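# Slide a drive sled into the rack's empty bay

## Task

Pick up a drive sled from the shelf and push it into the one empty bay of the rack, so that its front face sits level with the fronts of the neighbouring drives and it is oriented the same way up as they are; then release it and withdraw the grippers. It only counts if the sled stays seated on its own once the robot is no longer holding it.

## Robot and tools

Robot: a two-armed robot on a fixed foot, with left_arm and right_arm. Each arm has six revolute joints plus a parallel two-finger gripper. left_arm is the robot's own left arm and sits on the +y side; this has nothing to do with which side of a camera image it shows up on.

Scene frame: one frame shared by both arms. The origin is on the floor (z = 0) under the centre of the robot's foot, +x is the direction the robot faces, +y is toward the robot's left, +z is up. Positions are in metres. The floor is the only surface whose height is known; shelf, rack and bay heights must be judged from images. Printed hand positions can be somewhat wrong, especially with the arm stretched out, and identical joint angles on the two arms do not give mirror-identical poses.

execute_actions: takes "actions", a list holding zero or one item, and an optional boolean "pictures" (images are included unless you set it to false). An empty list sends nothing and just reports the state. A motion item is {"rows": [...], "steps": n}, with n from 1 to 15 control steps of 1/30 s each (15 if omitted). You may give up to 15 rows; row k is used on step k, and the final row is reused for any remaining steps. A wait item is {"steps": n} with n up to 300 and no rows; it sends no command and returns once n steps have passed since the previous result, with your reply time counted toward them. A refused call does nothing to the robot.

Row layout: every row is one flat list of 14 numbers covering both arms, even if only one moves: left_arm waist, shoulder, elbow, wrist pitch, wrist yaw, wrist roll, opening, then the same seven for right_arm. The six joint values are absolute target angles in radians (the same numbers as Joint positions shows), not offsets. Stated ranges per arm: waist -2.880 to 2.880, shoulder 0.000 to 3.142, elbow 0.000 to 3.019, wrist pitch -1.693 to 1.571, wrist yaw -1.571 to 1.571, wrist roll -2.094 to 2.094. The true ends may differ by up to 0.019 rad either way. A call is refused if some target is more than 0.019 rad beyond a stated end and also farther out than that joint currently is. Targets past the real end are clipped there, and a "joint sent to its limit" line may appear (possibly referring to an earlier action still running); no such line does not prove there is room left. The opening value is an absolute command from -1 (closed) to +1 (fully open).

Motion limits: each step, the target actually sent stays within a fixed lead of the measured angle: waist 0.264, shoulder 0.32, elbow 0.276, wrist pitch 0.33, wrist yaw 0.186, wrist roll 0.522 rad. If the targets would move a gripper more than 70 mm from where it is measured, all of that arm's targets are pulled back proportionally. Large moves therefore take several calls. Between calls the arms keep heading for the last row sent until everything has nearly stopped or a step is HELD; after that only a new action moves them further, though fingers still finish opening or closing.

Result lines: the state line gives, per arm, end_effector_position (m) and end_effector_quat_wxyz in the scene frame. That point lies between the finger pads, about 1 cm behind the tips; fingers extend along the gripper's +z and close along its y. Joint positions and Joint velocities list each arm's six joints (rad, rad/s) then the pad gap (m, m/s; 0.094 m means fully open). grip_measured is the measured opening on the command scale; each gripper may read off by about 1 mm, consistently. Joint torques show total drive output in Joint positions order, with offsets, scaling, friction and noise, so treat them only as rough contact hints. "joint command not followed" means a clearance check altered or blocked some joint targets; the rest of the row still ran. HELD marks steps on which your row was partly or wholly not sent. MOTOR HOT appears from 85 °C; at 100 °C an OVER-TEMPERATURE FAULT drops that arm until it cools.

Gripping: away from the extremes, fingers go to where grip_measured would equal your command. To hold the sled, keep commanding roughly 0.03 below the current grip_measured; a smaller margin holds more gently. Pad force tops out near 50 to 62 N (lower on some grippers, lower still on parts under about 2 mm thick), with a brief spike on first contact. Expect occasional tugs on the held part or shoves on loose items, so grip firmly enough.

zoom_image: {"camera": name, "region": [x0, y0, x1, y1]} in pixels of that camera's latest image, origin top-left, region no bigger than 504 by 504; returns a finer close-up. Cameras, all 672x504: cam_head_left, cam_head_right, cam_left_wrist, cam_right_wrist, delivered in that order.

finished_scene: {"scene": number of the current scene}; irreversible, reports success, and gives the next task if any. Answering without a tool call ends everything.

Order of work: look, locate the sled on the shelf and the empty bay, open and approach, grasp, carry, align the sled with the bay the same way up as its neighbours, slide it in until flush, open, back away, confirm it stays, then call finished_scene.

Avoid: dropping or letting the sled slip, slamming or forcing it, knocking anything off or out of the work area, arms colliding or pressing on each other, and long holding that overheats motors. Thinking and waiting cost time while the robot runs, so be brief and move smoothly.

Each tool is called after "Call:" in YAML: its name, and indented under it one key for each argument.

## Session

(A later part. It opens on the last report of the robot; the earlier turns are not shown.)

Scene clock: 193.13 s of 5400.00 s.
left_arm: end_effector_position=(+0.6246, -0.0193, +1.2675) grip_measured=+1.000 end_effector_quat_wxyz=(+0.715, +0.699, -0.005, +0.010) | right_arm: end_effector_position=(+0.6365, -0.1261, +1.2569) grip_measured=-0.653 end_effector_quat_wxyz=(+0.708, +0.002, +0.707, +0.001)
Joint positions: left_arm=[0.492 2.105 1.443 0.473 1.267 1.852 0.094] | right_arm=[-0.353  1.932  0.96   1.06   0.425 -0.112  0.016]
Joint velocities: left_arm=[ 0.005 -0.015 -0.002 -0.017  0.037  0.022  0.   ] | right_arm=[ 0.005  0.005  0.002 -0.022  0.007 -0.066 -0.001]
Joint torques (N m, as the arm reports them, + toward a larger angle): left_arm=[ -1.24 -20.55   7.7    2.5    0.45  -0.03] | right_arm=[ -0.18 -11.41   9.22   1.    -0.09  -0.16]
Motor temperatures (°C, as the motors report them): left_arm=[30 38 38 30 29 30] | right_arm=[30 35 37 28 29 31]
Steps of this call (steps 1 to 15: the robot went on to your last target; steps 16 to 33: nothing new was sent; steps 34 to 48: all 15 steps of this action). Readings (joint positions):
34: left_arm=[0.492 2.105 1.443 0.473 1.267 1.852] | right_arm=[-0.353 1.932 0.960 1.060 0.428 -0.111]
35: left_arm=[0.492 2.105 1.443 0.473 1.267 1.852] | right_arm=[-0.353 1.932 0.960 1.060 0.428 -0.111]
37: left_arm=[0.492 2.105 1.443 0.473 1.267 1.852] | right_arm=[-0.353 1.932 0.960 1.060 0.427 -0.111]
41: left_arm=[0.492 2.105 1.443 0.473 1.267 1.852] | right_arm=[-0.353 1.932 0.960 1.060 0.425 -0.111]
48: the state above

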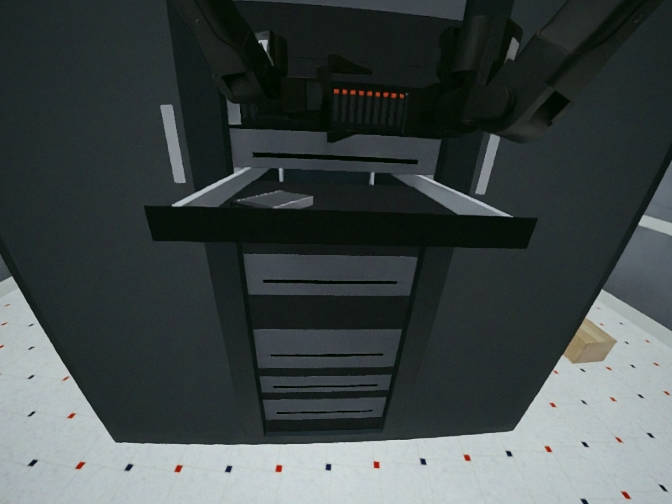

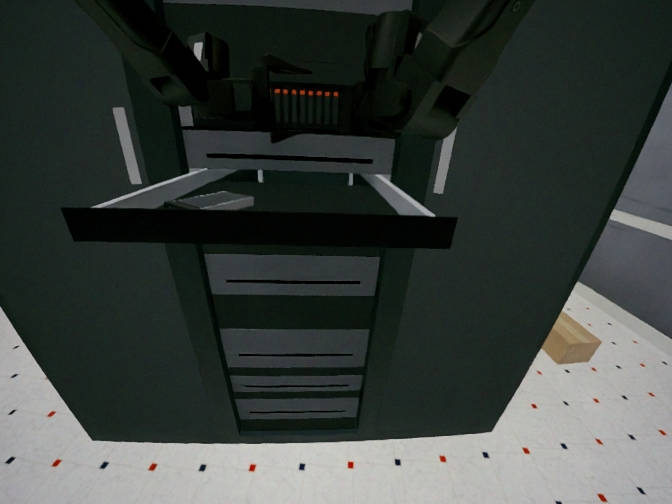

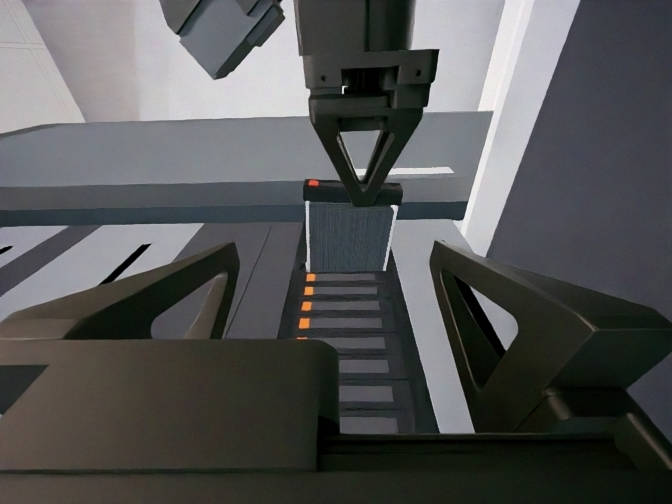

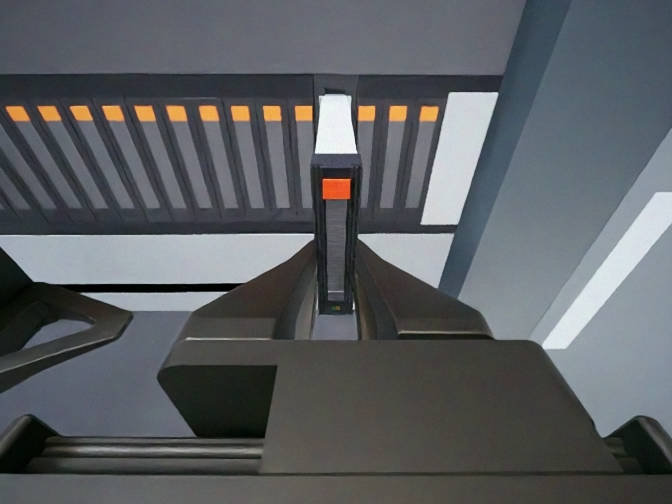

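Call:
execute_actions:
  actions:
    - {"rows": [[0.49,2.09,1.45,0.50,1.27,1.864,1.0,-0.370,1.949,1.007,1.045,0.4245,-0.12,-0.685],[0.49,2.09,1.45,0.50,1.27,1.864,1.0,-0.371,1.949,1.011,1.045,0.4245,-0.12,-0.685],[0.49,2.09,1.45,0.50,1.27,1.864,1.0,-0.372,1.949,1.015,1.044,0.423,-0.12,-0.685],[0.49,2.09,1.45,0.50,1.27,1.864,1.0,-0.374,1.950,1.019,1.042,0.421,-0.12,-0.685],[0.49,2.09,1.45,0.50,1.27,1.864,1.0,-0.376,1.952,1.024,1.039,0.419,-0.12,-0.685],[0.49,2.09,1.45,0.50,1.27,1.864,1.0,-0.378,1.954,1.029,1.036,0.417,-0.12,-0.685],[0.49,2.09,1.45,0.50,1.27,1.864,1.0,-0.380,1.9565,1.034,1.033,0.415,-0.12,-0.685],[0.49,2.09,1.45,0.50,1.27,1.864,1.0,-0.382,1.959,1.039,1.030,0.413,-0.12,-0.685],[0.49,2.09,1.45,0.50,1.27,1.864,1.0,-0.384,1.9615,1.044,1.027,0.411,-0.12,-0.685],[0.49,2.09,1.45,0.50,1.27,1.864,1.0,-0.385,1.964,1.050,1.023,0.409,-0.12,-0.685],[0.49,2.09,1.45,0.50,1.27,1.864,1.0,-0.386,1.9665,1.055,1.019,0.407,-0.12,-0.685],[0.49,2.09,1.45,0.50,1.27,1.864,1.0,-0.387,1.969,1.061,1.015,0.405,-0.12,-0.685],[0.49,2.09,1.45,0.50,1.27,1.864,1.0,-0.388,1.9716,1.066,1.012,0.403,-0.12,-0.685]], "steps": 15}
  pictures: false

Call:
execute_actions:
  actions:
    - {"steps": 8}

Scene clock: 196.37 s of 5400.00 s.
left_arm: end_effector_position=(+0.6246, -0.0193, +1.2675) grip_measured=+1.000 end_effector_quat_wxyz=(+0.715, +0.699, -0.005, +0.010) | right_arm: end_effector_position=(+0.6379, -0.1246, +1.2561) grip_measured=-0.653 end_effector_quat_wxyz=(+0.705, -0.001, +0.709, +0.002)
Joint positions: left_arm=[0.492 2.105 1.443 0.473 1.267 1.852 0.094] | right_arm=[-0.353  1.932  0.965  1.047  0.421 -0.112  0.016]
Joint velocities: left_arm=[-0.005 -0.005  0.002  0.022  0.066 -0.007  0.   ] | right_arm=[ 0.005  0.005 -0.007 -0.007 -0.022 -0.066 -0.001]
Joint torques (N m, as the arm reports them, + toward a larger angle): left_arm=[ -1.04 -20.92   7.73   2.67   0.48  -0.03] | right_arm=[ -1.85 -10.13  13.41   0.24  -0.81  -0.17]
Motor temperatures (°C, as the motors report them): left_arm=[30 38 38 30 29 30] | right_arm=[30 35 37 28 29 31]
Steps of this call (steps 1 to 15: the robot went on to your last target; steps 16 to 82: nothing new was sent; steps 83 to 97: all 15 steps of this action). Readings (joint positions):
83: left_arm=[0.492 2.105 1.443 0.473 1.267 1.852] | right_arm=[-0.353 1.932 0.960 1.060 0.425 -0.112]
84: left_arm=[0.492 2.105 1.443 0.473 1.267 1.852] | right_arm=[-0.353 1.932 0.960 1.060 0.425 -0.112]
86: left_arm=[0.492 2.105 1.443 0.473 1.267 1.852] | right_arm=[-0.353 1.932 0.961 1.059 0.425 -0.112]
90: left_arm=[0.492 2.105 1.443 0.473 1.267 1.852] | right_arm=[-0.353 1.932 0.962 1.056 0.423 -0.112]
97: the state above

Scene clock: 196.63 s of 5400.00 s.
left_arm: end_effector_position=(+0.6246, -0.0193, +1.2675) grip_measured=+1.000 end_effector_quat_wxyz=(+0.715, +0.699, -0.005, +0.010) | right_arm: end_effector_position=(+0.6379, -0.1246, +1.2561) grip_measured=-0.653 end_effector_quat_wxyz=(+0.705, -0.001, +0.709, +0.002)
Joint positions: left_arm=[0.492 2.105 1.443 0.473 1.267 1.852 0.094] | right_arm=[-0.353  1.932  0.965  1.047  0.421 -0.112  0.016]
Joint velocities: left_arm=[-0.005 -0.005 -0.007  0.002  0.022 -0.022  0.   ] | right_arm=[-0.005  0.005 -0.007  0.002 -0.037 -0.037 -0.001]
Joint torques (N m, as the arm reports them, + toward a larger angle): left_arm=[ -1.09 -20.7    7.76   2.64   0.46  -0.03] | right_arm=[ -1.94 -10.01  13.45   0.17  -0.8   -0.16]
Motor temperatures (°C, as the motors report them): left_arm=[30 38 38 30 29 30] | right_arm=[30 35 37 28 29 31]
Steps of this call (steps 1 to 8: the robot went on to your last target). Readings (joint positions):
1: left_arm=[0.492 2.105 1.443 0.473 1.267 1.852] | right_arm=[-0.353 1.932 0.965 1.047 0.421 -0.112]
2: left_arm=[0.492 2.105 1.443 0.473 1.267 1.852] | right_arm=[-0.353 1.932 0.965 1.047 0.421 -0.112]
4: left_arm=[0.492 2.105 1.443 0.473 1.267 1.852] | right_arm=[-0.353 1.932 0.965 1.047 0.421 -0.112]
8: the state above

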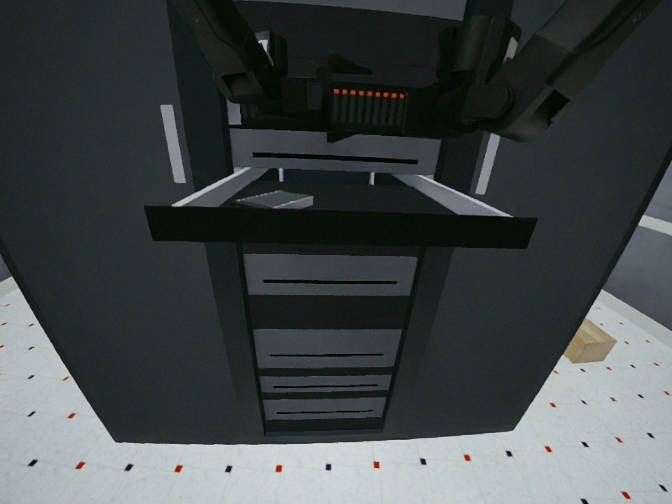

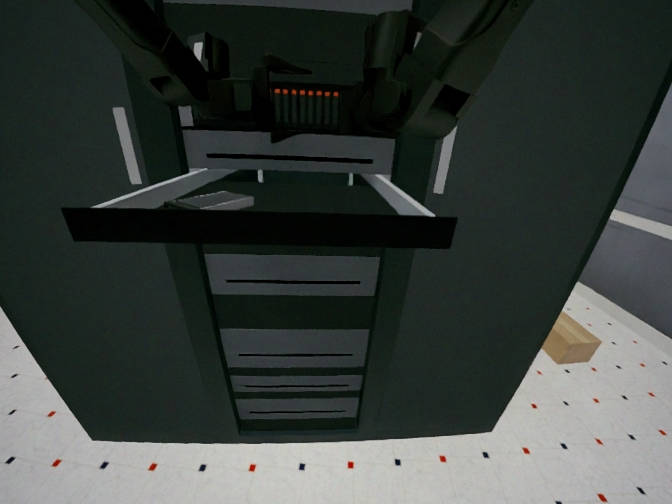

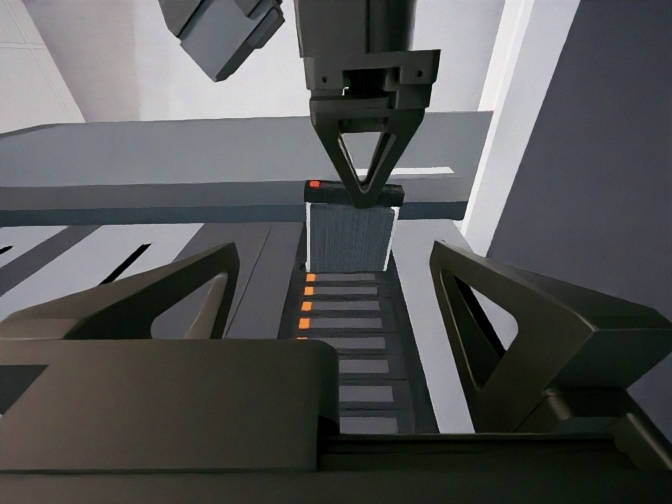

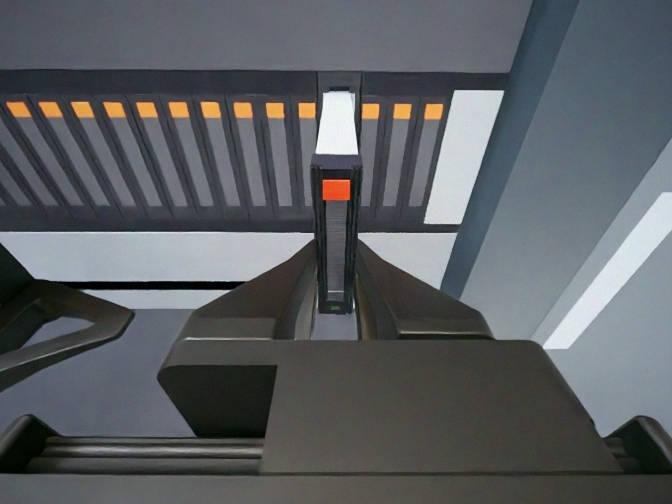

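Call:
execute_actions:
  actions:
    - {"rows": [[0.49,2.09,1.45,0.50,1.27,1.864,1.0,-0.378,1.955,1.03,1.03,0.412,-0.12,-0.685],[0.49,2.09,1.45,0.50,1.27,1.864,1.0,-0.368,1.935,1.00,1.042,0.42,-0.12,-0.685],[0.49,2.09,1.45,0.50,1.27,1.864,1.0,-0.36,1.92,0.985,1.046,0.428,-0.12,-0.685],[0.49,2.09,1.45,0.50,1.27,1.864,1.0,-0.36,1.915,0.985,1.046,0.428,-0.12,-0.685],[0.49,2.09,1.45,0.50,1.27,1.864,1.0,-0.36,1.9115,0.985,1.0375,0.428,-0.12,-0.685],[0.49,2.09,1.45,0.50,1.27,1.864,1.0,-0.36,1.908,0.985,1.029,0.428,-0.12,-0.685],[0.49,2.09,1.45,0.50,1.27,1.864,1.0,-0.36,1.9045,0.985,1.0205,0.428,-0.12,-0.685],[0.49,2.09,1.45,0.50,1.27,1.864,1.0,-0.36,1.901,0.985,1.012,0.428,-0.12,-0.685],[0.49,2.09,1.45,0.50,1.27,1.864,1.0,-0.36,1.8975,0.985,1.0035,0.428,-0.12,-0.685],[0.49,2.09,1.45,0.50,1.27,1.864,1.0,-0.36,1.894,0.985,0.995,0.428,-0.12,-0.685],[0.49,2.09,1.45,0.50,1.27,1.864,1.0,-0.36,1.8905,0.985,0.9865,0.428,-0.12,-0.685],[0.49,2.09,1.45,0.50,1.27,1.864,1.0,-0.36,1.887,0.985,0.978,0.428,-0.12,-0.685],[0.49,2.09,1.45,0.50,1.27,1.864,1.0,-0.36,1.8835,0.985,0.9695,0.428,-0.12,-0.685],[0.49,2.09,1.45,0.50,1.27,1.864,1.0,-0.36,1.88,0.985,0.961,0.428,-0.12,-0.685]], "steps": 15}
  pictures: false

Call:
execute_actions:
  actions:
    - {"steps": 10}

Call:
zoom_image:
  camera: "cam_left_wrist"
  region: [260, 140, 440, 300]

Scene clock: 200.60 s of 5400.00 s.
left_arm: end_effector_position=(+0.6246, -0.0193, +1.2675) grip_measured=+1.000 end_effector_quat_wxyz=(+0.715, +0.699, -0.005, +0.010) | right_arm: end_effector_position=(+0.6380, -0.1258, +1.2605) grip_measured=-0.653 end_effector_quat_wxyz=(+0.694, -0.005, +0.720, -0.004)
Joint positions: left_arm=[0.492 2.105 1.443 0.473 1.267 1.852 0.094] | right_arm=[-0.353  1.903  0.965  0.985  0.428 -0.112  0.016]
Joint velocities: left_arm=[ 0.005 -0.005 -0.012 -0.012 -0.022 -0.022  0.   ] | right_arm=[-0.005 -0.083 -0.007 -0.164  0.095 -0.066  0.001]
Joint torques (N m, as the arm reports them, + toward a larger angle): left_arm=[ -1.66 -20.25   7.56   2.62   0.48  -0.06] | right_arm=[  0.61 -13.61   7.79   1.19  -0.05  -0.16]
Motor temperatures (°C, as the motors report them): left_arm=[30 38 38 30 29 30] | right_arm=[30 35 38 28 29 31]
Steps of this call (steps 1 to 15: the robot went on to your last target; steps 16 to 90: nothing new was sent; then 0.47 s passed at rest; steps 91 to 105: all 15 steps of this action). Readings (joint positions):
91: left_arm=[0.492 2.105 1.443 0.473 1.267 1.852] | right_arm=[-0.353 1.932 0.965 1.047 0.421 -0.112]
92: left_arm=[0.492 2.105 1.443 0.473 1.267 1.852] | right_arm=[-0.353 1.931 0.965 1.047 0.424 -0.112]
94: left_arm=[0.492 2.105 1.443 0.473 1.267 1.852] | right_arm=[-0.353 1.930 0.965 1.047 0.428 -0.112]
98: left_arm=[0.492 2.105 1.443 0.473 1.267 1.852] | right_arm=[-0.353 1.928 0.965 1.042 0.428 -0.112]
105: the state above

Scene clock: 200.93 s of 5400.00 s.
left_arm: end_effector_position=(+0.6246, -0.0193, +1.2675) grip_measured=+1.000 end_effector_quat_wxyz=(+0.715, +0.699, -0.005, +0.010) | right_arm: end_effector_position=(+0.6380, -0.1259, +1.2609) grip_measured=-0.653 end_effector_quat_wxyz=(+0.693, -0.006, +0.721, -0.005)
Joint positions: left_arm=[0.492 2.105 1.443 0.473 1.267 1.852 0.094] | right_arm=[-0.353  1.899  0.965  0.977  0.428 -0.112  0.016]
Joint velocities: left_arm=[-0.015  0.005 -0.002  0.007 -0.022 -0.051  0.   ] | right_arm=[-0.005 -0.005  0.017  0.012 -0.007 -0.022 -0.001]
Joint torques (N m, as the arm reports them, + toward a larger angle): left_arm=[ -1.5  -20.62   7.66   2.59   0.47  -0.05] | right_arm=[  0.47 -13.65   7.85   1.02  -0.06  -0.17]
Motor temperatures (°C, as the motors report them): left_arm=[30 38 38 30 29 30] | right_arm=[30 35 38 28 29 31]
Steps of this call (steps 1 to 10: the robot went on to your last target). Readings (joint positions):
1: left_arm=[0.492 2.105 1.443 0.473 1.267 1.852] | right_arm=[-0.353 1.901 0.965 0.981 0.428 -0.112]
2: left_arm=[0.492 2.105 1.443 0.473 1.267 1.852] | right_arm=[-0.353 1.899 0.965 0.978 0.428 -0.112]
4: left_arm=[0.492 2.105 1.443 0.473 1.267 1.852] | right_arm=[-0.353 1.899 0.965 0.977 0.428 -0.112]
8: left_arm=[0.492 2.105 1.443 0.473 1.267 1.852] | right_arm=[-0.353 1.899 0.965 0.977 0.428 -0.112]
10: the state above

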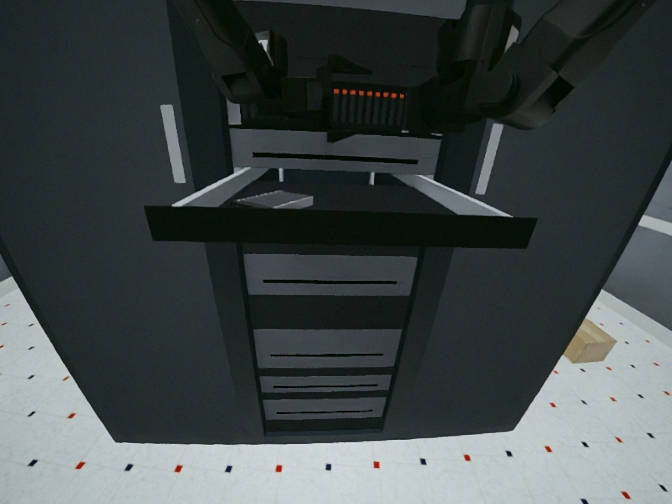

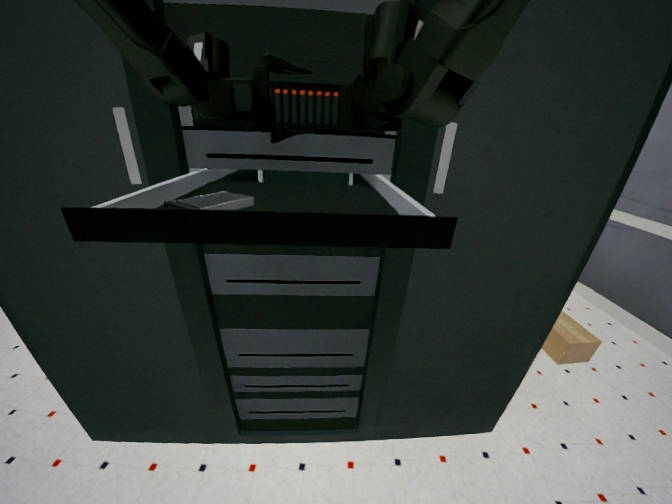

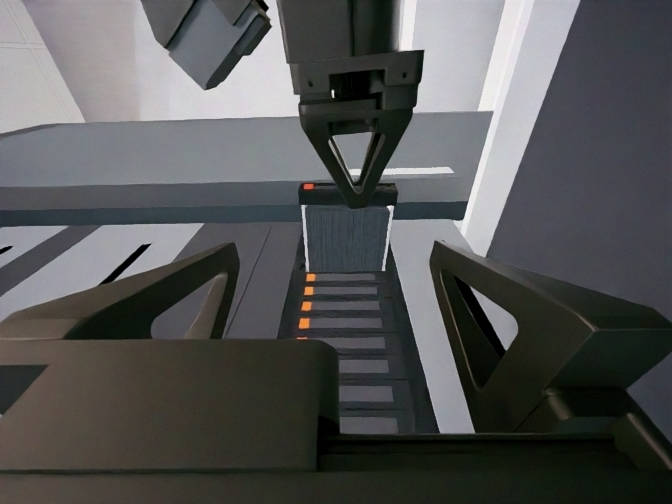

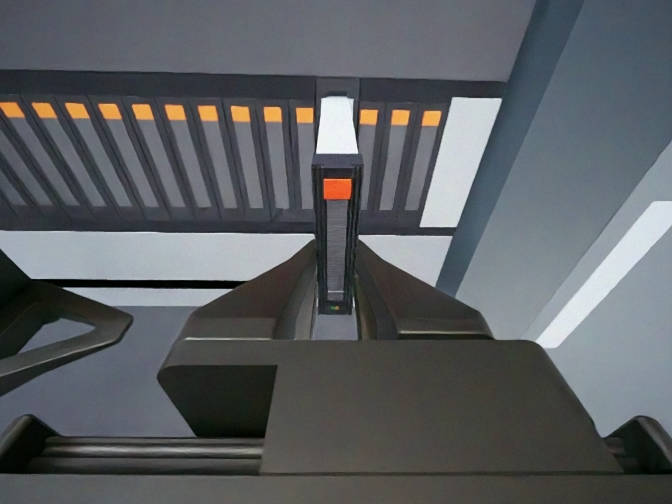

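Region (260, 140, 440, 300) of cam_left_wrist's 672x504 image, scaled by 2.800, with more detail than that image has.

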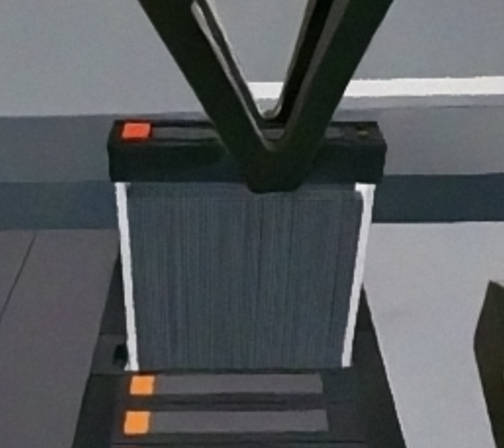

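Call:
execute_actions:
  actions:
    - {"rows": [[0.49,2.09,1.45,0.50,1.27,1.864,1.0,-0.366,1.90,0.997,0.961,0.426,-0.12,-0.685],[0.49,2.09,1.45,0.50,1.27,1.864,1.0,-0.370,1.917,1.007,0.961,0.425,-0.12,-0.685],[0.49,2.09,1.45,0.50,1.27,1.864,1.0,-0.3715,1.9192,1.0118,0.9583,0.4238,-0.12,-0.685],[0.49,2.09,1.45,0.50,1.27,1.864,1.0,-0.373,1.9214,1.0167,0.9557,0.4226,-0.12,-0.685],[0.49,2.09,1.45,0.50,1.27,1.864,1.0,-0.3742,1.9236,1.0215,0.953,0.4214,-0.12,-0.685],[0.49,2.09,1.45,0.50,1.27,1.864,1.0,-0.3754,1.9259,1.0263,0.9503,0.4202,-0.12,-0.685],[0.49,2.09,1.45,0.50,1.27,1.864,1.0,-0.3766,1.9281,1.0312,0.9477,0.419,-0.12,-0.685],[0.49,2.09,1.45,0.50,1.27,1.864,1.0,-0.3778,1.9303,1.036,0.945,0.4178,-0.12,-0.685],[0.49,2.09,1.45,0.50,1.27,1.864,1.0,-0.379,1.9325,1.0408,0.9423,0.4166,-0.12,-0.685],[0.49,2.09,1.45,0.50,1.27,1.864,1.0,-0.3802,1.9347,1.0457,0.9397,0.4154,-0.12,-0.685],[0.49,2.09,1.45,0.50,1.27,1.864,1.0,-0.3814,1.937,1.0505,0.937,0.4142,-0.12,-0.685],[0.49,2.09,1.45,0.50,1.27,1.864,1.0,-0.3826,1.9392,1.0553,0.9343,0.413,-0.12,-0.685],[0.49,2.09,1.45,0.50,1.27,1.864,1.0,-0.3836,1.9414,1.0602,0.9317,0.4118,-0.12,-0.685],[0.49,2.09,1.45,0.50,1.27,1.864,1.0,-0.3845,1.9436,1.065,0.929,0.4106,-0.12,-0.685]], "steps": 15}
  pictures: false

Call:
execute_actions:
  actions:
    - {"steps": 8}

Scene clock: 203.23 s of 5400.00 s.
left_arm: end_effector_position=(+0.6246, -0.0193, +1.2675) grip_measured=+1.000 end_effector_quat_wxyz=(+0.715, +0.699, -0.005, +0.010) | right_arm: end_effector_position=(+0.6491, -0.1257, +1.2613) grip_measured=-0.653 end_effector_quat_wxyz=(+0.692, -0.006, +0.722, -0.005)
Joint positions: left_arm=[0.492 2.105 1.443 0.473 1.267 1.852 0.094] | right_arm=[-0.361  1.912  0.997  0.954  0.42  -0.111  0.016]
Joint velocities: left_arm=[-0.005  0.005 -0.007  0.012 -0.007 -0.007  0.   ] | right_arm=[-0.005  0.005  0.046 -0.046 -0.051  0.007  0.   ]
Joint torques (N m, as the arm reports them, + toward a larger angle): left_arm=[ -1.61 -20.8    7.83   2.79   0.45  -0.02] | right_arm=[ -0.95 -10.96  11.16   0.71  -0.45  -0.17]
Motor temperatures (°C, as the motors report them): left_arm=[30 38 38 30 29 30] | right_arm=[30 35 38 28 29 31]
Steps of this call (steps 1 to 15: the robot went on to your last target; steps 16 to 54: nothing new was sent; steps 55 to 69: all 15 steps of this action). Readings (joint positions):
55: left_arm=[0.492 2.105 1.443 0.473 1.267 1.852] | right_arm=[-0.353 1.899 0.965 0.977 0.428 -0.112]
56: left_arm=[0.492 2.105 1.443 0.473 1.267 1.852] | right_arm=[-0.353 1.899 0.965 0.977 0.428 -0.112]
58: left_arm=[0.492 2.105 1.443 0.473 1.267 1.852] | right_arm=[-0.353 1.899 0.965 0.976 0.428 -0.112]
62: left_arm=[0.492 2.105 1.443 0.473 1.267 1.852] | right_arm=[-0.355 1.901 0.971 0.970 0.425 -0.112]
69: the state above

Scene clock: 203.50 s of 5400.00 s.
left_arm: end_effector_position=(+0.6246, -0.0193, +1.2675) grip_measured=+1.000 end_effector_quat_wxyz=(+0.715, +0.699, -0.005, +0.010) | right_arm: end_effector_position=(+0.6502, -0.1258, +1.2615) grip_measured=-0.653 end_effector_quat_wxyz=(+0.692, -0.006, +0.722, -0.005)
Joint positions: left_arm=[0.492 2.105 1.443 0.473 1.267 1.852 0.094] | right_arm=[-0.362  1.913  1.     0.952  0.42  -0.111  0.016]
Joint velocities: left_arm=[ 0.005  0.005 -0.012  0.027 -0.022  0.095  0.   ] | right_arm=[ 0.005 -0.024 -0.007 -0.002  0.007 -0.081 -0.   ]
Joint torques (N m, as the arm reports them, + toward a larger angle): left_arm=[ -0.98 -21.13   7.75   2.47   0.45  -0.04] | right_arm=[ -0.87 -10.85  11.25   0.7   -0.42  -0.17]
Motor temperatures (°C, as the motors report them): left_arm=[30 38 38 30 29 30] | right_arm=[30 35 38 28 29 31]
Steps of this call (steps 1 to 8: the robot went on to your last target). Readings (joint positions):
1: left_arm=[0.492 2.105 1.443 0.473 1.267 1.852] | right_arm=[-0.361 1.912 0.999 0.953 0.420 -0.111]
2: left_arm=[0.492 2.105 1.443 0.473 1.267 1.852] | right_arm=[-0.362 1.913 1.000 0.953 0.420 -0.111]
4: left_arm=[0.492 2.105 1.443 0.473 1.267 1.852] | right_arm=[-0.362 1.913 1.000 0.952 0.420 -0.111]
8: the state above

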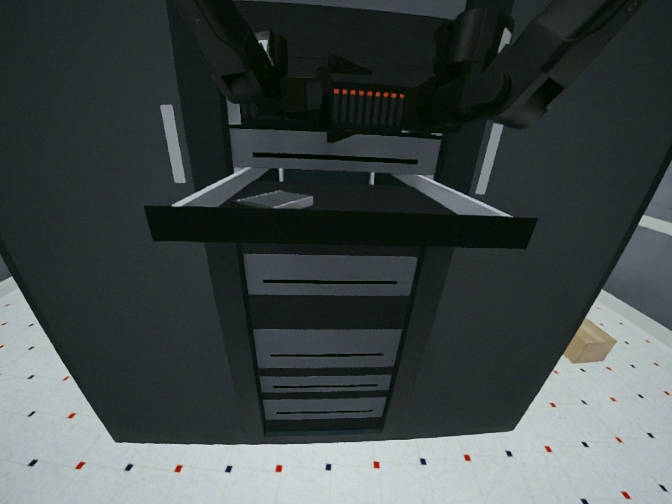

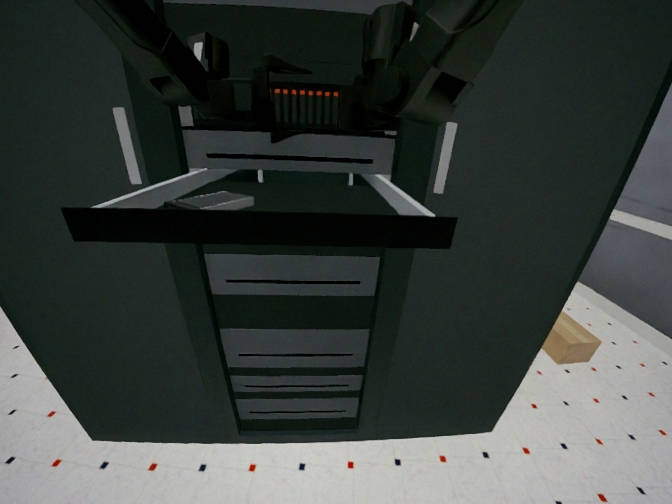

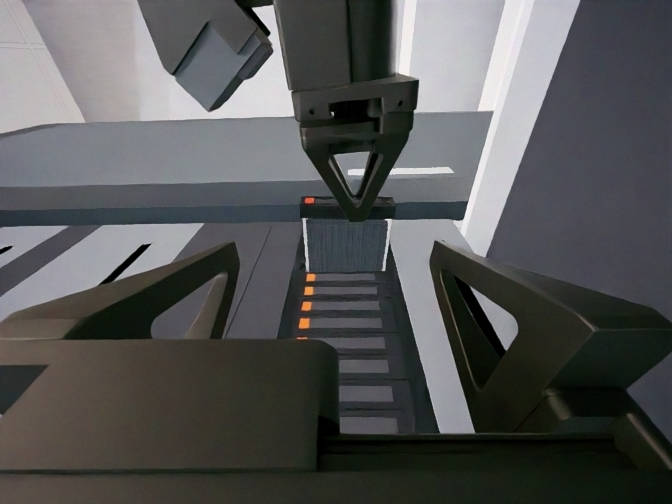

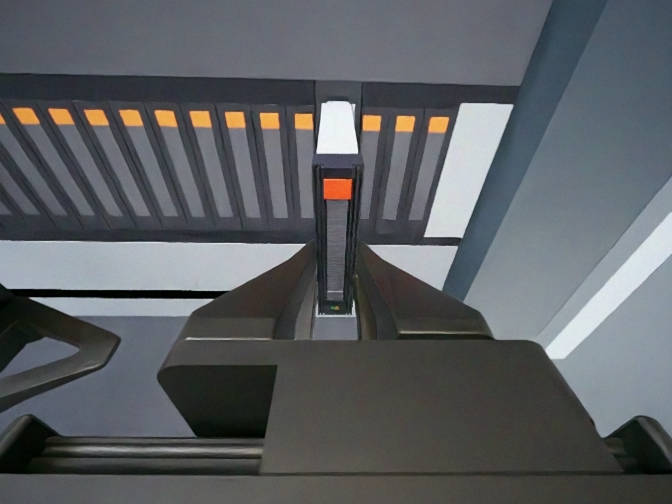

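Call:
execute_actions:
  actions:
    - {"rows": [[0.49,2.09,1.45,0.50,1.27,1.864,1.0,-0.3857,1.9458,1.0698,0.935,0.416,-0.12,-0.685],[0.49,2.09,1.45,0.50,1.27,1.864,1.0,-0.3869,1.948,1.0747,0.9322,0.4148,-0.12,-0.685],[0.49,2.09,1.45,0.50,1.27,1.864,1.0,-0.3881,1.9502,1.0795,0.9295,0.4136,-0.12,-0.685],[0.49,2.09,1.45,0.50,1.27,1.864,1.0,-0.3893,1.9524,1.0843,0.9268,0.4124,-0.12,-0.685],[0.49,2.09,1.45,0.50,1.27,1.864,1.0,-0.3905,1.9546,1.0892,0.924,0.4112,-0.12,-0.685],[0.49,2.09,1.45,0.50,1.27,1.864,1.0,-0.3917,1.9568,1.094,0.9213,0.41,-0.12,-0.685],[0.49,2.09,1.45,0.50,1.27,1.864,1.0,-0.3929,1.959,1.0988,0.9186,0.4088,-0.12,-0.685],[0.49,2.09,1.45,0.50,1.27,1.864,1.0,-0.3941,1.9612,1.1037,0.9159,0.4076,-0.12,-0.685],[0.49,2.09,1.45,0.50,1.27,1.864,1.0,-0.3953,1.9634,1.1085,0.9132,0.4064,-0.12,-0.685],[0.49,2.09,1.45,0.50,1.27,1.864,1.0,-0.3965,1.9656,1.1133,0.9105,0.4052,-0.12,-0.685],[0.49,2.09,1.45,0.50,1.27,1.864,1.0,-0.3977,1.9678,1.1182,0.9078,0.404,-0.12,-0.685],[0.49,2.09,1.45,0.50,1.27,1.864,1.0,-0.399,1.970,1.123,0.905,0.4026,-0.12,-0.685]], "steps": 15}

Scene clock: 206.00 s of 5400.00 s.
left_arm: end_effector_position=(+0.6246, -0.0193, +1.2675) grip_measured=+1.000 end_effector_quat_wxyz=(+0.715, +0.699, -0.005, +0.010) | right_arm: end_effector_position=(+0.6675, -0.1258, +1.2632) grip_measured=-0.653 end_effector_quat_wxyz=(+0.693, -0.003, +0.721, -0.005)
Joint positions: left_arm=[0.492 2.105 1.443 0.473 1.267 1.852 0.094] | right_arm=[-0.374  1.936  1.051  0.928  0.411 -0.11   0.016]
Joint velocities: left_arm=[-0.005 -0.005  0.007 -0.012  0.066  0.066  0.   ] | right_arm=[-0.024  0.054  0.061 -0.042  0.022  0.051  0.   ]
Joint torques (N m, as the arm reports them, + toward a larger angle): left_arm=[ -1.62 -20.63   7.56   2.61   0.45  -0.01] | right_arm=[ -0.81 -11.43  11.55   0.85  -0.37  -0.18]
Motor temperatures (°C, as the motors report them): left_arm=[30 38 38 30 29 30] | right_arm=[30 35 38 28 29 31]
Steps of this call (steps 1 to 15: the robot went on to your last target; steps 16 to 60: nothing new was sent; steps 61 to 75: all 15 steps of this action). Readings (joint positions):
61: left_arm=[0.492 2.105 1.443 0.473 1.267 1.852] | right_arm=[-0.362 1.913 1.000 0.952 0.420 -0.111]
62: left_arm=[0.492 2.105 1.443 0.473 1.267 1.852] | right_arm=[-0.362 1.913 1.001 0.952 0.420 -0.111]
64: left_arm=[0.492 2.105 1.443 0.473 1.267 1.852] | right_arm=[-0.362 1.914 1.003 0.952 0.420 -0.111]
68: left_arm=[0.492 2.105 1.443 0.473 1.267 1.852] | right_arm=[-0.366 1.923 1.022 0.945 0.419 -0.110]
75: the state above

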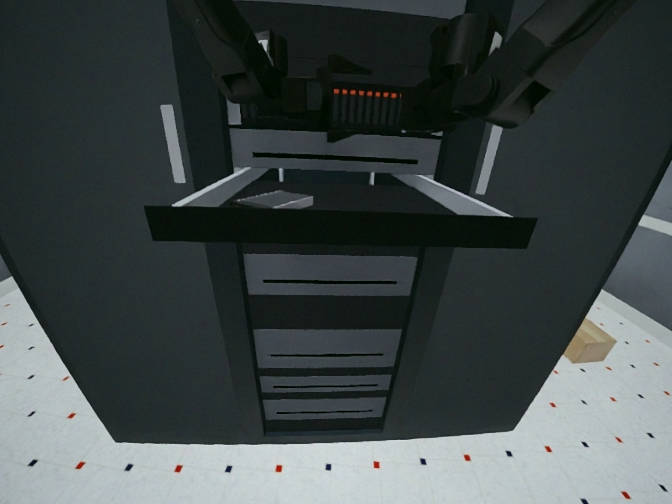

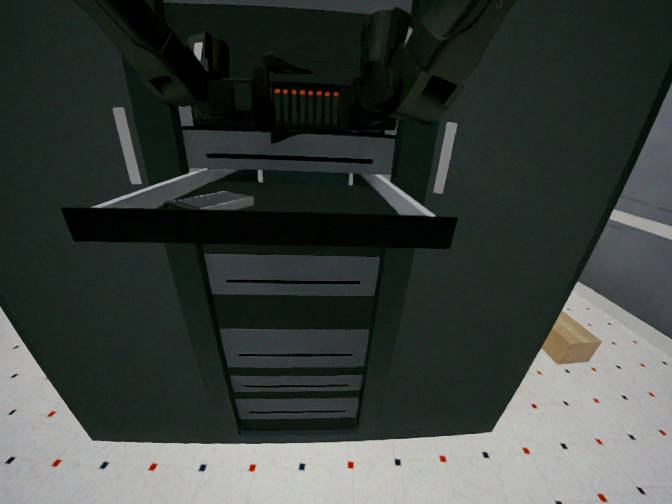

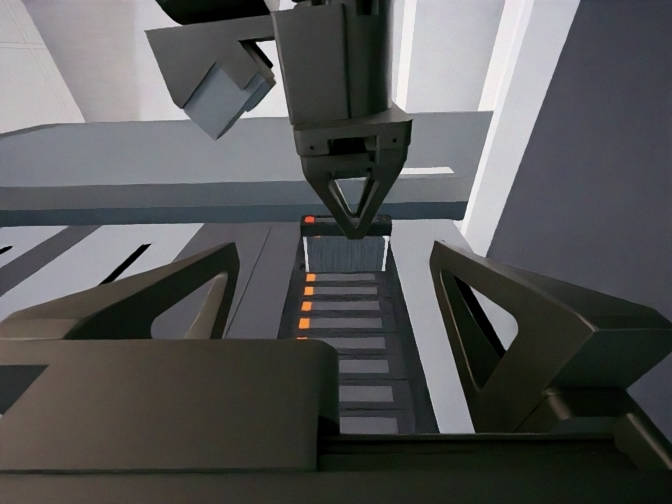

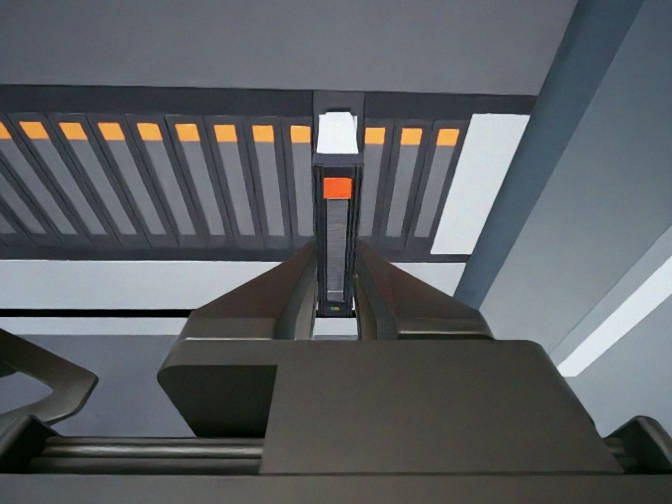

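Call:
execute_actions:
  actions:
    - {"rows": [[0.49,2.09,1.45,0.50,1.27,1.864,1.0,-0.4001,1.9726,1.1281,0.908,0.406,-0.12,-0.685],[0.49,2.09,1.45,0.50,1.27,1.864,1.0,-0.4012,1.9752,1.1332,0.9053,0.4049,-0.12,-0.685],[0.49,2.09,1.45,0.50,1.27,1.864,1.0,-0.4023,1.9778,1.1383,0.9026,0.4038,-0.12,-0.685],[0.49,2.09,1.45,0.50,1.27,1.864,1.0,-0.4034,1.9803,1.1433,0.8998,0.4027,-0.12,-0.685],[0.49,2.09,1.45,0.50,1.27,1.864,1.0,-0.4045,1.9829,1.1484,0.8971,0.4016,-0.12,-0.685],[0.49,2.09,1.45,0.50,1.27,1.864,1.0,-0.4055,1.9855,1.1535,0.8944,0.4005,-0.12,-0.685],[0.49,2.09,1.45,0.50,1.27,1.864,1.0,-0.4066,1.9881,1.1586,0.8916,0.3994,-0.12,-0.685],[0.49,2.09,1.45,0.50,1.27,1.864,1.0,-0.4077,1.9907,1.1637,0.8889,0.3983,-0.12,-0.685],[0.49,2.09,1.45,0.50,1.27,1.864,1.0,-0.4088,1.9933,1.1688,0.8862,0.3972,-0.12,-0.685],[0.49,2.09,1.45,0.50,1.27,1.864,1.0,-0.4099,1.9958,1.1738,0.8835,0.3961,-0.12,-0.685],[0.49,2.09,1.45,0.50,1.27,1.864,1.0,-0.411,1.9984,1.1789,0.8807,0.395,-0.12,-0.685],[0.49,2.09,1.45,0.50,1.27,1.864,1.0,-0.412,2.001,1.184,0.878,0.394,-0.12,-0.685]], "steps": 15}

Scene clock: 208.47 s of 5400.00 s.
left_arm: end_effector_position=(+0.6246, -0.0193, +1.2675) grip_measured=+1.000 end_effector_quat_wxyz=(+0.715, +0.699, -0.005, +0.010) | right_arm: end_effector_position=(+0.6889, -0.1259, +1.2642) grip_measured=-0.653 end_effector_quat_wxyz=(+0.694, -0.001, +0.720, -0.006)
Joint positions: left_arm=[0.492 2.105 1.443 0.473 1.267 1.852 0.094] | right_arm=[-0.388  1.968  1.116  0.9    0.401 -0.109  0.016]
Joint velocities: left_arm=[ 0.005 -0.005 -0.002 -0.012 -0.037 -0.007  0.   ] | right_arm=[-0.015  0.024  0.051 -0.032 -0.051  0.022 -0.001]
Joint torques (N m, as the arm reports them, + toward a larger angle): left_arm=[ -1.7  -20.66   7.66   2.62   0.43  -0.01] | right_arm=[ -0.76 -12.05  11.63   0.9   -0.32  -0.19]
Motor temperatures (°C, as the motors report them): left_arm=[30 38 38 30 29 30] | right_arm=[30 35 38 28 29 31]
Steps of this call (steps 1 to 15: the robot went on to your last target; steps 16 to 59: nothing new was sent; steps 60 to 74: all 15 steps of this action). Readings (joint positions):
60: left_arm=[0.492 2.105 1.443 0.473 1.267 1.852] | right_arm=[-0.374 1.938 1.054 0.927 0.410 -0.110]
61: left_arm=[0.492 2.105 1.443 0.473 1.267 1.852] | right_arm=[-0.374 1.938 1.054 0.927 0.410 -0.110]
63: left_arm=[0.492 2.105 1.443 0.473 1.267 1.852] | right_arm=[-0.374 1.939 1.057 0.926 0.410 -0.110]
67: left_arm=[0.492 2.105 1.443 0.473 1.267 1.852] | right_arm=[-0.379 1.950 1.080 0.916 0.409 -0.109]
74: the state above

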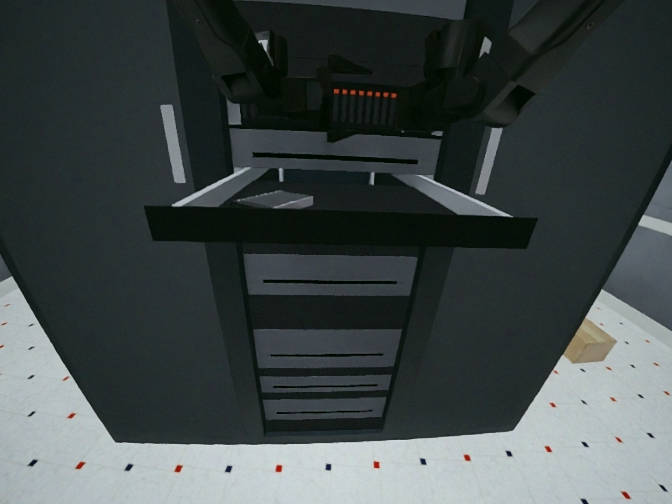

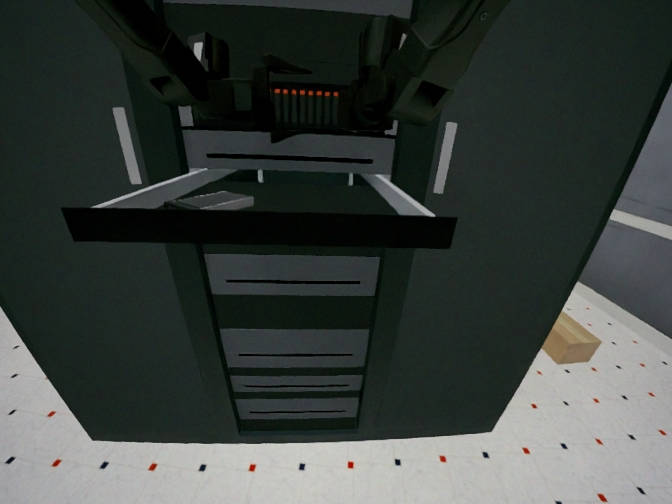

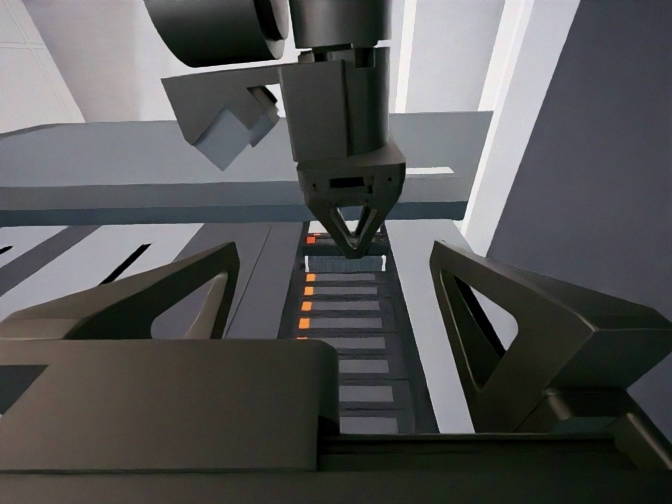

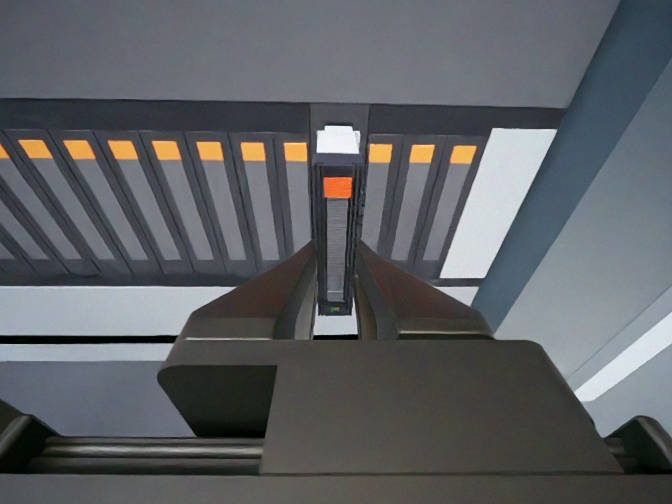

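Call:
execute_actions:
  actions:
    - {"rows": [[0.49,2.09,1.45,0.50,1.27,1.864,1.0,-0.40,1.985,1.16,0.89,0.398,-0.12,-0.685],[0.49,2.09,1.45,0.50,1.27,1.864,1.0,-0.39,1.97,1.135,0.90,0.401,-0.12,-0.685],[0.49,2.09,1.45,0.50,1.27,1.864,1.0,-0.39,1.968,1.13,0.90,0.401,-0.12,-0.64],[0.49,2.09,1.45,0.50,1.27,1.864,1.0,-0.39,1.968,1.13,0.90,0.401,-0.12,-0.58],[0.49,2.09,1.45,0.50,1.27,1.864,1.0,-0.39,1.968,1.13,0.90,0.401,-0.12,-0.50],[0.49,2.09,1.45,0.50,1.27,1.864,1.0,-0.38,1.958,1.12,0.91,0.403,-0.12,-0.42],[0.49,2.09,1.45,0.50,1.27,1.864,1.0,-0.372,1.951,1.112,0.925,0.404,-0.12,-0.40],[0.49,2.09,1.45,0.50,1.27,1.864,1.0,-0.370,1.9465,1.1025,0.930,0.406,-0.12,-0.40],[0.49,2.09,1.45,0.50,1.27,1.864,1.0,-0.368,1.942,1.093,0.935,0.408,-0.12,-0.40],[0.49,2.09,1.45,0.50,1.27,1.864,1.0,-0.366,1.9375,1.0835,0.940,0.410,-0.12,-0.40],[0.49,2.09,1.45,0.50,1.27,1.864,1.0,-0.364,1.933,1.074,0.945,0.412,-0.12,-0.40],[0.49,2.09,1.45,0.50,1.27,1.864,1.0,-0.362,1.9285,1.0645,0.950,0.414,-0.12,-0.40],[0.49,2.09,1.45,0.50,1.27,1.864,1.0,-0.360,1.924,1.055,0.955,0.416,-0.12,-0.40],[0.49,2.09,1.45,0.50,1.27,1.864,1.0,-0.357,1.9195,1.0455,0.960,0.418,-0.12,-0.40],[0.49,2.09,1.45,0.50,1.27,1.864,1.0,-0.355,1.915,1.036,0.966,0.42,-0.12,-0.40]], "steps": 15}
  pictures: false

Call:
execute_actions:
  actions:
    - {"rows": [[0.49,2.09,1.45,0.50,1.27,1.864,1.0,-0.355,1.915,1.036,0.966,0.42,-0.12,-0.40],[0.49,2.09,1.45,0.50,1.27,1.864,1.0,-0.355,1.915,1.036,0.966,0.42,-0.12,-0.40],[0.49,2.09,1.45,0.50,1.27,1.864,1.0,-0.355,1.915,1.036,0.966,0.42,-0.12,-0.40],[0.49,2.09,1.45,0.50,1.27,1.864,1.0,-0.355,1.915,1.036,0.966,0.42,-0.12,-0.40],[0.49,2.09,1.45,0.50,1.27,1.864,1.0,-0.355,1.915,1.036,0.966,0.42,-0.12,-0.40],[0.49,2.09,1.45,0.50,1.27,1.864,1.0,-0.355,1.915,1.036,0.966,0.42,-0.12,-0.6],[0.49,2.09,1.45,0.50,1.27,1.864,1.0,-0.355,1.915,1.036,0.966,0.42,-0.12,-0.8],[0.49,2.09,1.45,0.50,1.27,1.864,1.0,-0.355,1.915,1.036,0.966,0.42,-0.12,-1.0]], "steps": 15}

Scene clock: 212.33 s of 5400.00 s.
left_arm: end_effector_position=(+0.6246, -0.0193, +1.2675) grip_measured=+1.000 end_effector_quat_wxyz=(+0.715, +0.699, -0.005, +0.010) | right_arm: end_effector_position=(+0.6722, -0.1306, +1.2628) grip_measured=-0.403 end_effector_quat_wxyz=(+0.694, +0.001, +0.720, -0.010)
Joint positions: left_arm=[0.492 2.105 1.443 0.473 1.267 1.852 0.094] | right_arm=[-0.382  1.943  1.062  0.93   0.415 -0.11   0.028]
Joint velocities: left_arm=[-0.005 -0.005 -0.007 -0.017 -0.022 -0.037  0.   ] | right_arm=[ 0.054 -0.151 -0.295  0.144  0.037 -0.022 -0.   ]
Joint torques (N m, as the arm reports them, + toward a larger angle): left_arm=[ -1.46 -20.42   7.68   2.53   0.44  -0.04] | right_arm=[  3.19 -14.71   6.16   2.73   0.08  -0.18]
Motor temperatures (°C, as the motors report them): left_arm=[30 39 38 31 29 30] | right_arm=[30 35 39 28 29 31]
Steps of this call (steps 1 to 15: the robot went on to your last target; steps 16 to 90: nothing new was sent; then 0.37 s passed at rest; steps 91 to 105: all 15 steps of this action). Readings (joint positions):
91: left_arm=[0.492 2.105 1.443 0.473 1.267 1.852] | right_arm=[-0.388 1.968 1.117 0.899 0.401 -0.109]
92: left_arm=[0.492 2.105 1.443 0.473 1.267 1.852] | right_arm=[-0.388 1.968 1.117 0.899 0.401 -0.109]
94: left_arm=[0.492 2.105 1.443 0.473 1.267 1.852] | right_arm=[-0.388 1.968 1.117 0.899 0.401 -0.109]
98: left_arm=[0.492 2.105 1.443 0.473 1.267 1.852] | right_arm=[-0.387 1.968 1.116 0.900 0.401 -0.110]
105: the state above

Scene clock: 212.83 s of 5400.00 s.
left_arm: end_effector_position=(+0.6246, -0.0193, +1.2675) grip_measured=+1.000 end_effector_quat_wxyz=(+0.715, +0.699, -0.005, +0.010) | right_arm: end_effector_position=(+0.6640, -0.1256, +1.2648) grip_measured=-0.981 end_effector_quat_wxyz=(+0.695, -0.002, +0.719, -0.006)
Joint positions: left_arm=[0.492 2.105 1.443 0.473 1.267 1.852 0.094] | right_arm=[-0.37   1.932  1.042  0.941  0.417 -0.111  0.001]
Joint velocities: left_arm=[-0.005 -0.005  0.002  0.007  0.037 -0.051  0.   ] | right_arm=[-0.015 -0.005 -0.022 -0.012 -0.007  0.037  0.   ]
Joint torques (N m, as the arm reports them, + toward a larger angle): left_arm=[ -0.85 -20.62   7.77   2.58   0.46  -0.01] | right_arm=[  2.48 -14.27   6.3    2.68   0.08  -0.17]
Motor temperatures (°C, as the motors report them): left_arm=[30 39 38 31 29 30] | right_arm=[30 35 38 28 29 31]
Steps of this call (steps 1 to 15: all 15 steps of this action). Readings (joint positions):
1: left_arm=[0.492 2.105 1.443 0.473 1.267 1.852] | right_arm=[-0.379 1.939 1.052 0.934 0.416 -0.110]
2: left_arm=[0.492 2.105 1.443 0.473 1.267 1.852] | right_arm=[-0.377 1.935 1.046 0.937 0.417 -0.110]
4: left_arm=[0.492 2.105 1.443 0.473 1.267 1.852] | right_arm=[-0.373 1.933 1.042 0.940 0.417 -0.110]
8: left_arm=[0.492 2.105 1.443 0.473 1.267 1.852] | right_arm=[-0.370 1.932 1.042 0.941 0.417 -0.111]
15: the state above

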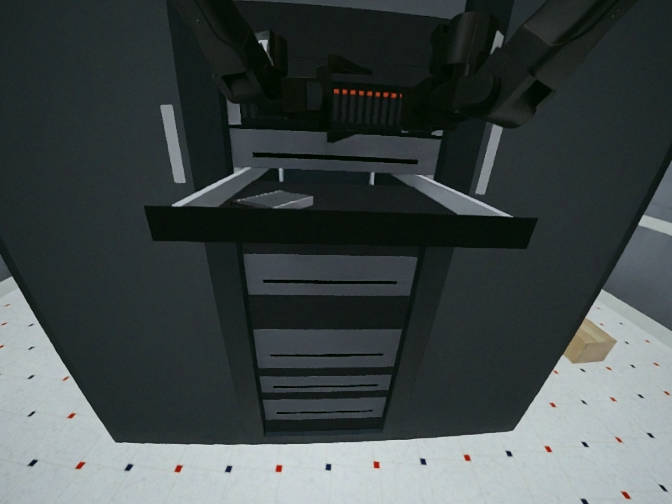

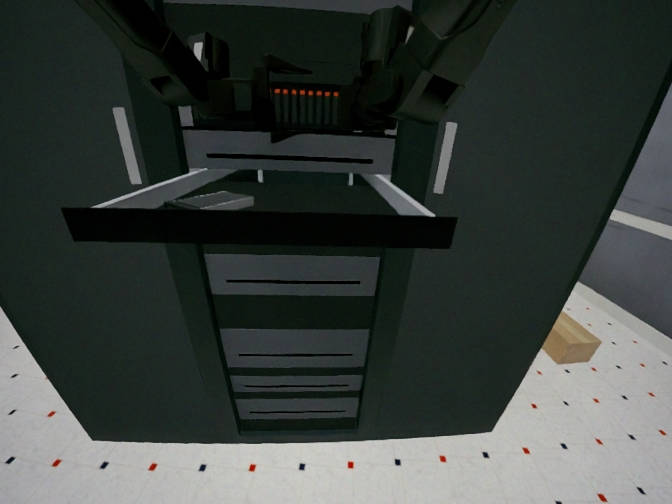

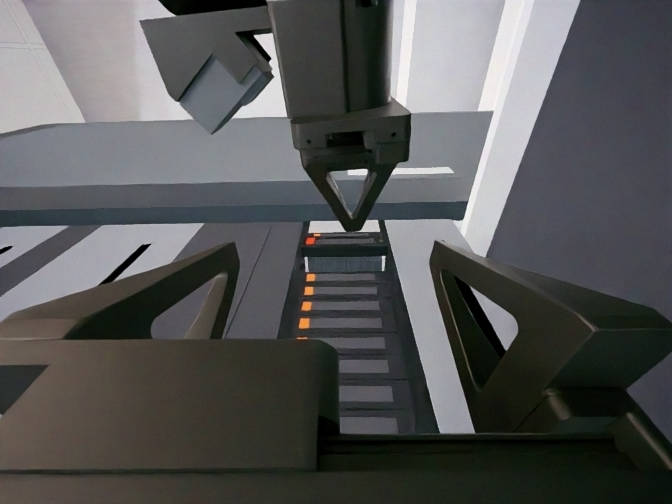

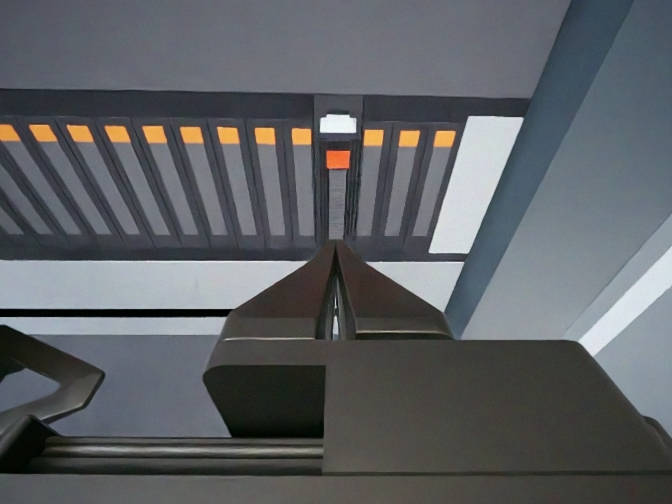

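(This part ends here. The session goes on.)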